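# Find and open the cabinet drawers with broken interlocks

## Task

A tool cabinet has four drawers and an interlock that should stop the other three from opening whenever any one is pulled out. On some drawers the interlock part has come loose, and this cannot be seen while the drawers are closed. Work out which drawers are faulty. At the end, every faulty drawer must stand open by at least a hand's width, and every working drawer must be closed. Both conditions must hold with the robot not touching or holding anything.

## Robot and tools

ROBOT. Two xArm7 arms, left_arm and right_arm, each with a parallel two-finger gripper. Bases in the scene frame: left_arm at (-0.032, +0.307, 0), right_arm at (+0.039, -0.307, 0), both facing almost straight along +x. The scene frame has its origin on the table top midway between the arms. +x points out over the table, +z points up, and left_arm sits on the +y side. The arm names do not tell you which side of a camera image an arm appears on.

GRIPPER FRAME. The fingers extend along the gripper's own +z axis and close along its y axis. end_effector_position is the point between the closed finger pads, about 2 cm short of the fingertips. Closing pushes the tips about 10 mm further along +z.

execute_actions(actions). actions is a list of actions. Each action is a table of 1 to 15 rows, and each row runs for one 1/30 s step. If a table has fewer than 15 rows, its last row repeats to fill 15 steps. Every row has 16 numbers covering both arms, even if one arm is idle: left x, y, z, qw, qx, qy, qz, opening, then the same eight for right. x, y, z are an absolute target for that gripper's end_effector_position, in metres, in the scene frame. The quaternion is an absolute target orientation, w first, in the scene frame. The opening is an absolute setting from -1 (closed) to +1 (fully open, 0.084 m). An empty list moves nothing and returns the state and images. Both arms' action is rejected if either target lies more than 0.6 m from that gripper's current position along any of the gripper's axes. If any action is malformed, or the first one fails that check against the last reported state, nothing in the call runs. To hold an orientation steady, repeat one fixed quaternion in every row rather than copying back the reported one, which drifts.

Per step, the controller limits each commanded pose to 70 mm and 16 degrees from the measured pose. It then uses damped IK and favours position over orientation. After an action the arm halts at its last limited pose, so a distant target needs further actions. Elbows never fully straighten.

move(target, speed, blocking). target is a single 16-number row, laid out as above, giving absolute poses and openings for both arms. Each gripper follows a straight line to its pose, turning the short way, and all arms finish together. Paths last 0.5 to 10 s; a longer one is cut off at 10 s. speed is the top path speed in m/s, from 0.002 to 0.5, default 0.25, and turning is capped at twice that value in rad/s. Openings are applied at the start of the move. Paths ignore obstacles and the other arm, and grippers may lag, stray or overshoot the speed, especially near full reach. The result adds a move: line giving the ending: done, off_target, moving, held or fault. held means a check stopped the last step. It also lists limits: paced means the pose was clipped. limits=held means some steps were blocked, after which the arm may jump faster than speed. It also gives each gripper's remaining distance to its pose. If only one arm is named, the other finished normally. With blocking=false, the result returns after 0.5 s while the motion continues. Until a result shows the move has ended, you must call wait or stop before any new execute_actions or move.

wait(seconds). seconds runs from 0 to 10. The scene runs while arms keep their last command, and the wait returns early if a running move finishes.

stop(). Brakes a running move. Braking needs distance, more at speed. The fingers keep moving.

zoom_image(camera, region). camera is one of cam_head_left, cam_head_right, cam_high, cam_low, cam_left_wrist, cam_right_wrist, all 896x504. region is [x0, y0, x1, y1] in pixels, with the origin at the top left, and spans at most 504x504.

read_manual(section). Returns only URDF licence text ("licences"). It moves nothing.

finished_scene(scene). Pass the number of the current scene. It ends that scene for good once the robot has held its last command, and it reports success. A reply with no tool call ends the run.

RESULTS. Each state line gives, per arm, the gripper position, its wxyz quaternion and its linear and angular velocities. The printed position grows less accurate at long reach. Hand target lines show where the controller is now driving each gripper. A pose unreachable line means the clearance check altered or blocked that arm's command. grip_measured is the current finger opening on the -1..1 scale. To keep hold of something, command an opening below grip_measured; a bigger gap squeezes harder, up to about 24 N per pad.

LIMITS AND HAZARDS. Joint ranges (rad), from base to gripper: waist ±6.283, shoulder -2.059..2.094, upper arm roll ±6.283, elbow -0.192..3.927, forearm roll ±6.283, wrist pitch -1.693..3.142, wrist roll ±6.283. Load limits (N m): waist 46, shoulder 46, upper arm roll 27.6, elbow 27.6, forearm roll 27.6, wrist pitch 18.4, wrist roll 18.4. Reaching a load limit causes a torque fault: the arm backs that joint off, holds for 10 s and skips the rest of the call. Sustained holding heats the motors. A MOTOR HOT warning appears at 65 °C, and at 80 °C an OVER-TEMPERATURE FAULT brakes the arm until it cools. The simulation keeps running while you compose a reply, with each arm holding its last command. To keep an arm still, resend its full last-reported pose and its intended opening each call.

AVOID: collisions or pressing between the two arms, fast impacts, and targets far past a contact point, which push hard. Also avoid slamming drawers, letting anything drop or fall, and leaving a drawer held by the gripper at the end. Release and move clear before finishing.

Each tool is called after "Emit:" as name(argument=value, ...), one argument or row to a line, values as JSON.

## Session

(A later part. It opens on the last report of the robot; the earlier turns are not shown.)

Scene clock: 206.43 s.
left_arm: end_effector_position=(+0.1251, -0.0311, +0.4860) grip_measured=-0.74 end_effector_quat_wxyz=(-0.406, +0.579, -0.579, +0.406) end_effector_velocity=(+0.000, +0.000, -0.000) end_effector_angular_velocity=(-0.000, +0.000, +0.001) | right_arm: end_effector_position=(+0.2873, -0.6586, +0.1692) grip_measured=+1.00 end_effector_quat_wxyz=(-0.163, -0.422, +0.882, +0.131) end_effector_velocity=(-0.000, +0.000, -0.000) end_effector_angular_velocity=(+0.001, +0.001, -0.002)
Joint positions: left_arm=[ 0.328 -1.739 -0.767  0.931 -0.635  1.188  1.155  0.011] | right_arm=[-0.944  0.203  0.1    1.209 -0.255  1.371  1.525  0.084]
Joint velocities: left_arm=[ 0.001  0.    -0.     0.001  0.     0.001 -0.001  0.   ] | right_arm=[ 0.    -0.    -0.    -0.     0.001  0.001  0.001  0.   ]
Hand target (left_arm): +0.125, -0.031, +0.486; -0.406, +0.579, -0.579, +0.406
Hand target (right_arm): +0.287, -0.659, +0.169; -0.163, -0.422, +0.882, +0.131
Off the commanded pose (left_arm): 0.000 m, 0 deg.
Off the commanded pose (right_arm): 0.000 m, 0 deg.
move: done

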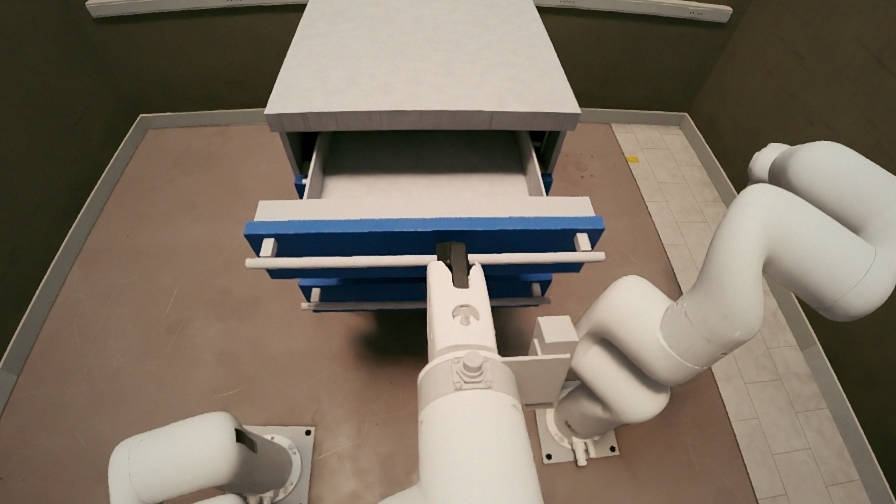

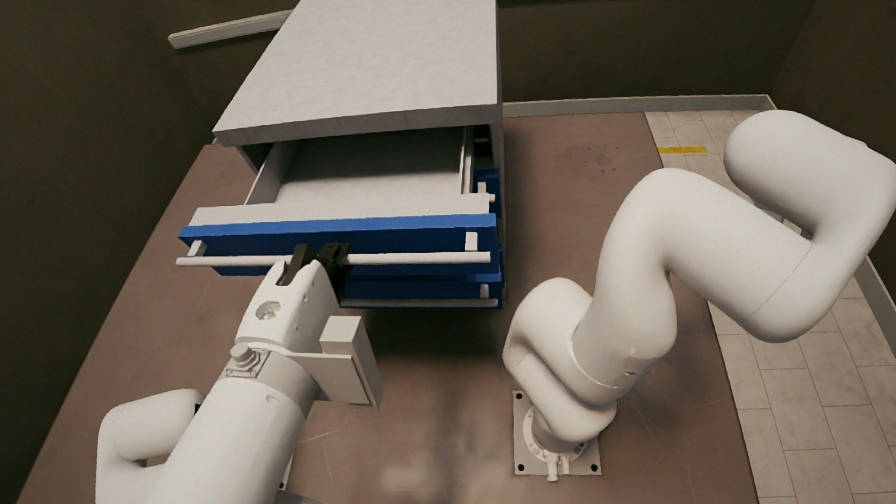

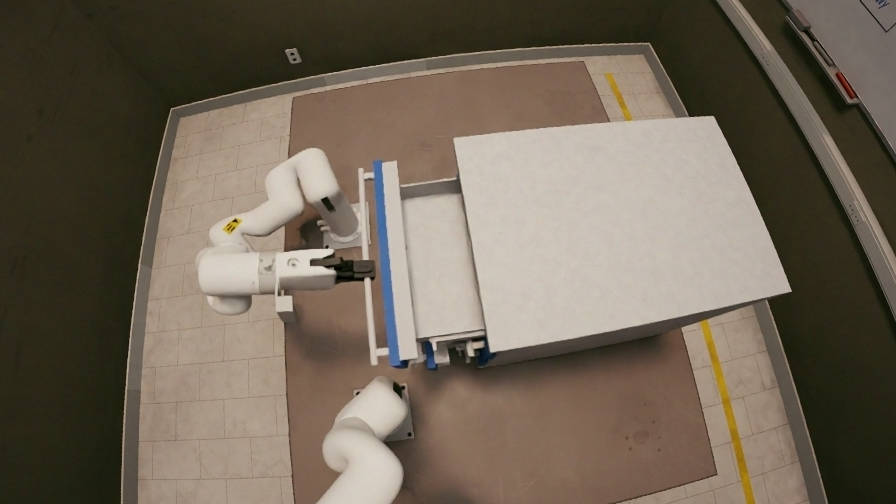

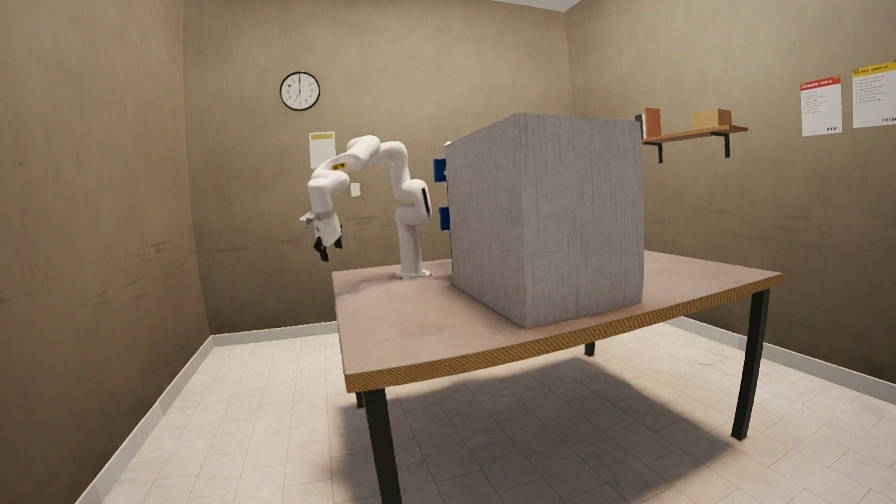

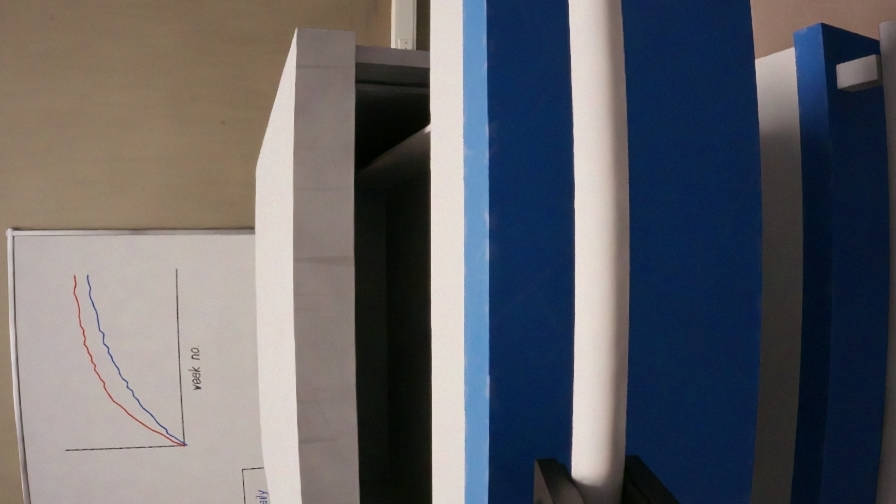

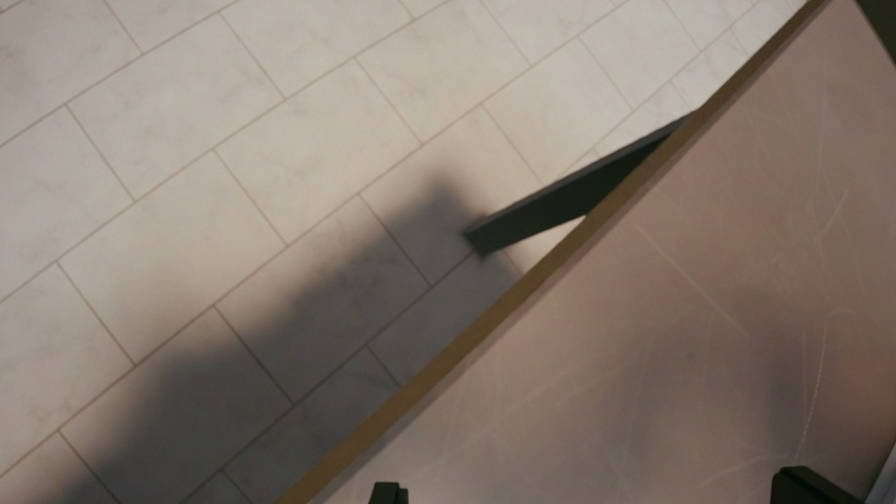

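Emit:
move(
  target=[0.087,-0.031,0.500,0.4056,-0.5792,0.5792,-0.4056,0,0.2873,-0.6586,0.1692,-0.163,-0.422,0.882,0.131,1],
  speed=0.06,
)

Scene clock: 213.17 s.
left_arm: end_effector_position=(+0.0873, -0.0310, +0.4998) grip_measured=-0.01 end_effector_quat_wxyz=(-0.406, +0.579, -0.579, +0.405) end_effector_velocity=(+0.001, +0.001, -0.001) end_effector_angular_velocity=(+0.000, +0.003, +0.003) | right_arm: end_effector_position=(+0.2873, -0.6586, +0.1692) grip_measured=+1.00 end_effector_quat_wxyz=(-0.163, -0.422, +0.882, +0.131) end_effector_velocity=(-0.000, +0.000, -0.000) end_effector_angular_velocity=(+0.000, +0.000, +0.000)
Joint positions: left_arm=[ 0.301 -1.743 -0.718  1.005 -0.58   1.286  1.128  0.044] | right_arm=[-0.944  0.203  0.1    1.209 -0.255  1.371  1.525  0.084]
Joint velocities: left_arm=[ 0.001  0.001 -0.    -0.     0.001  0.002 -0.001  0.   ] | right_arm=[ 0. -0. -0. -0.  0.  0. -0.  0.]
Hand target (left_arm): +0.087, -0.031, +0.500; -0.406, +0.579, -0.579, +0.406
Hand target (right_arm): +0.287, -0.659, +0.169; -0.163, -0.422, +0.882, +0.131
Off the commanded pose (left_arm): 0.000 m, 0 deg.
Off the commanded pose (right_arm): 0.000 m, 0 deg.
move: done

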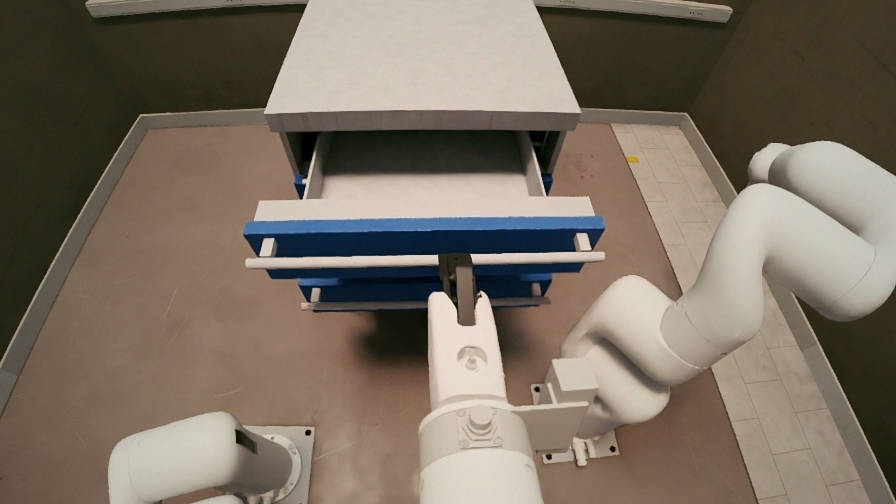

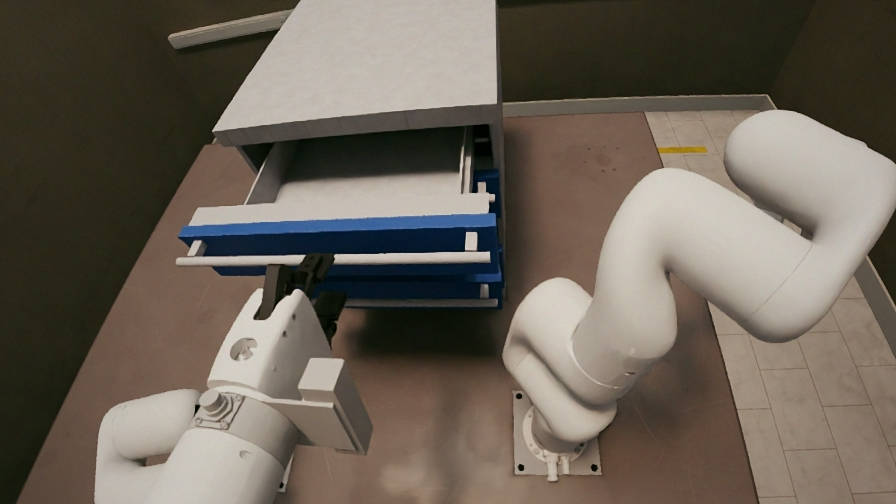

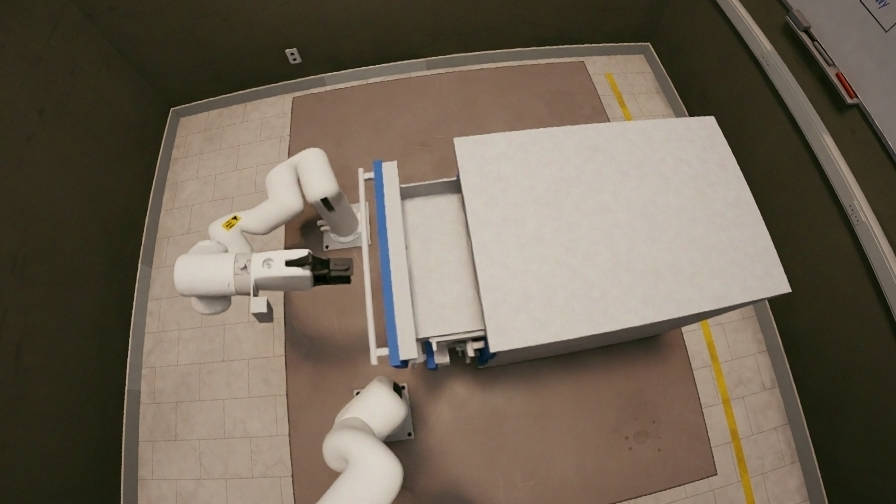

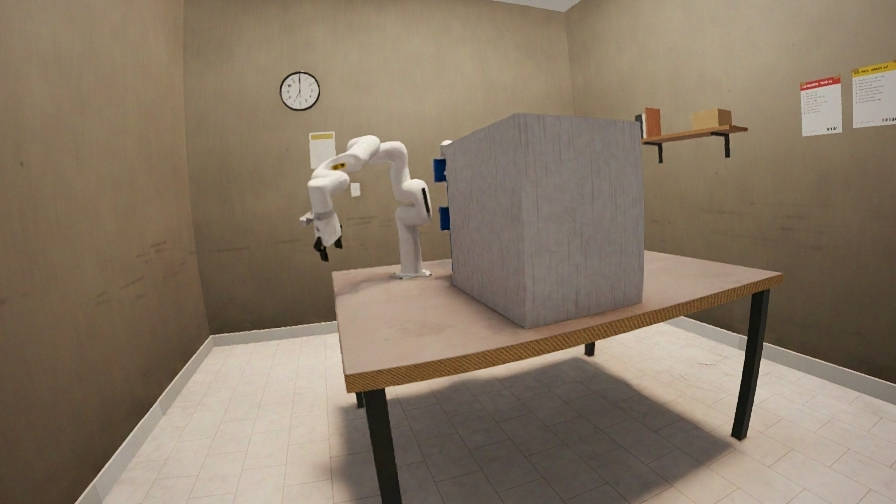

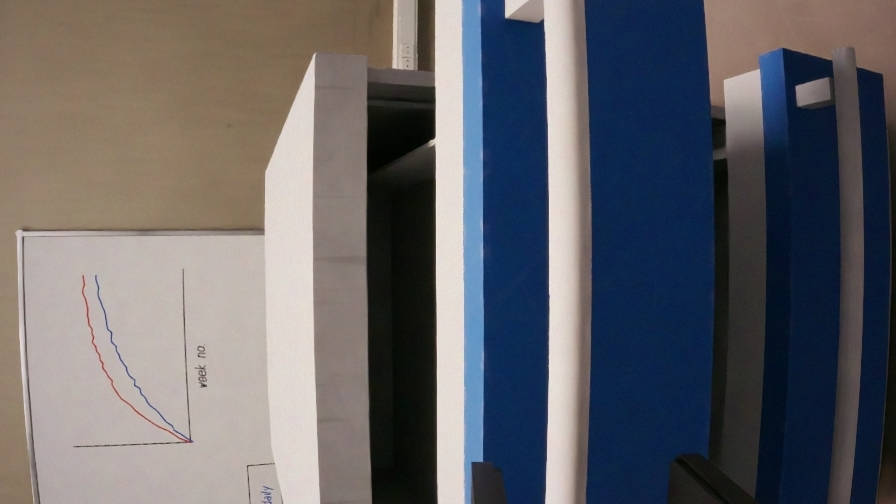

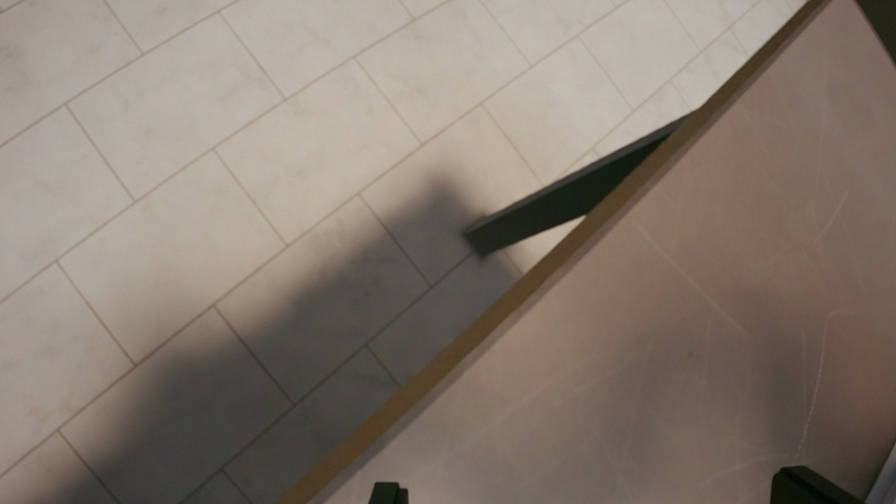

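Emit:
finished_scene(
  scene=2,
)

The scene is finished: the task was done.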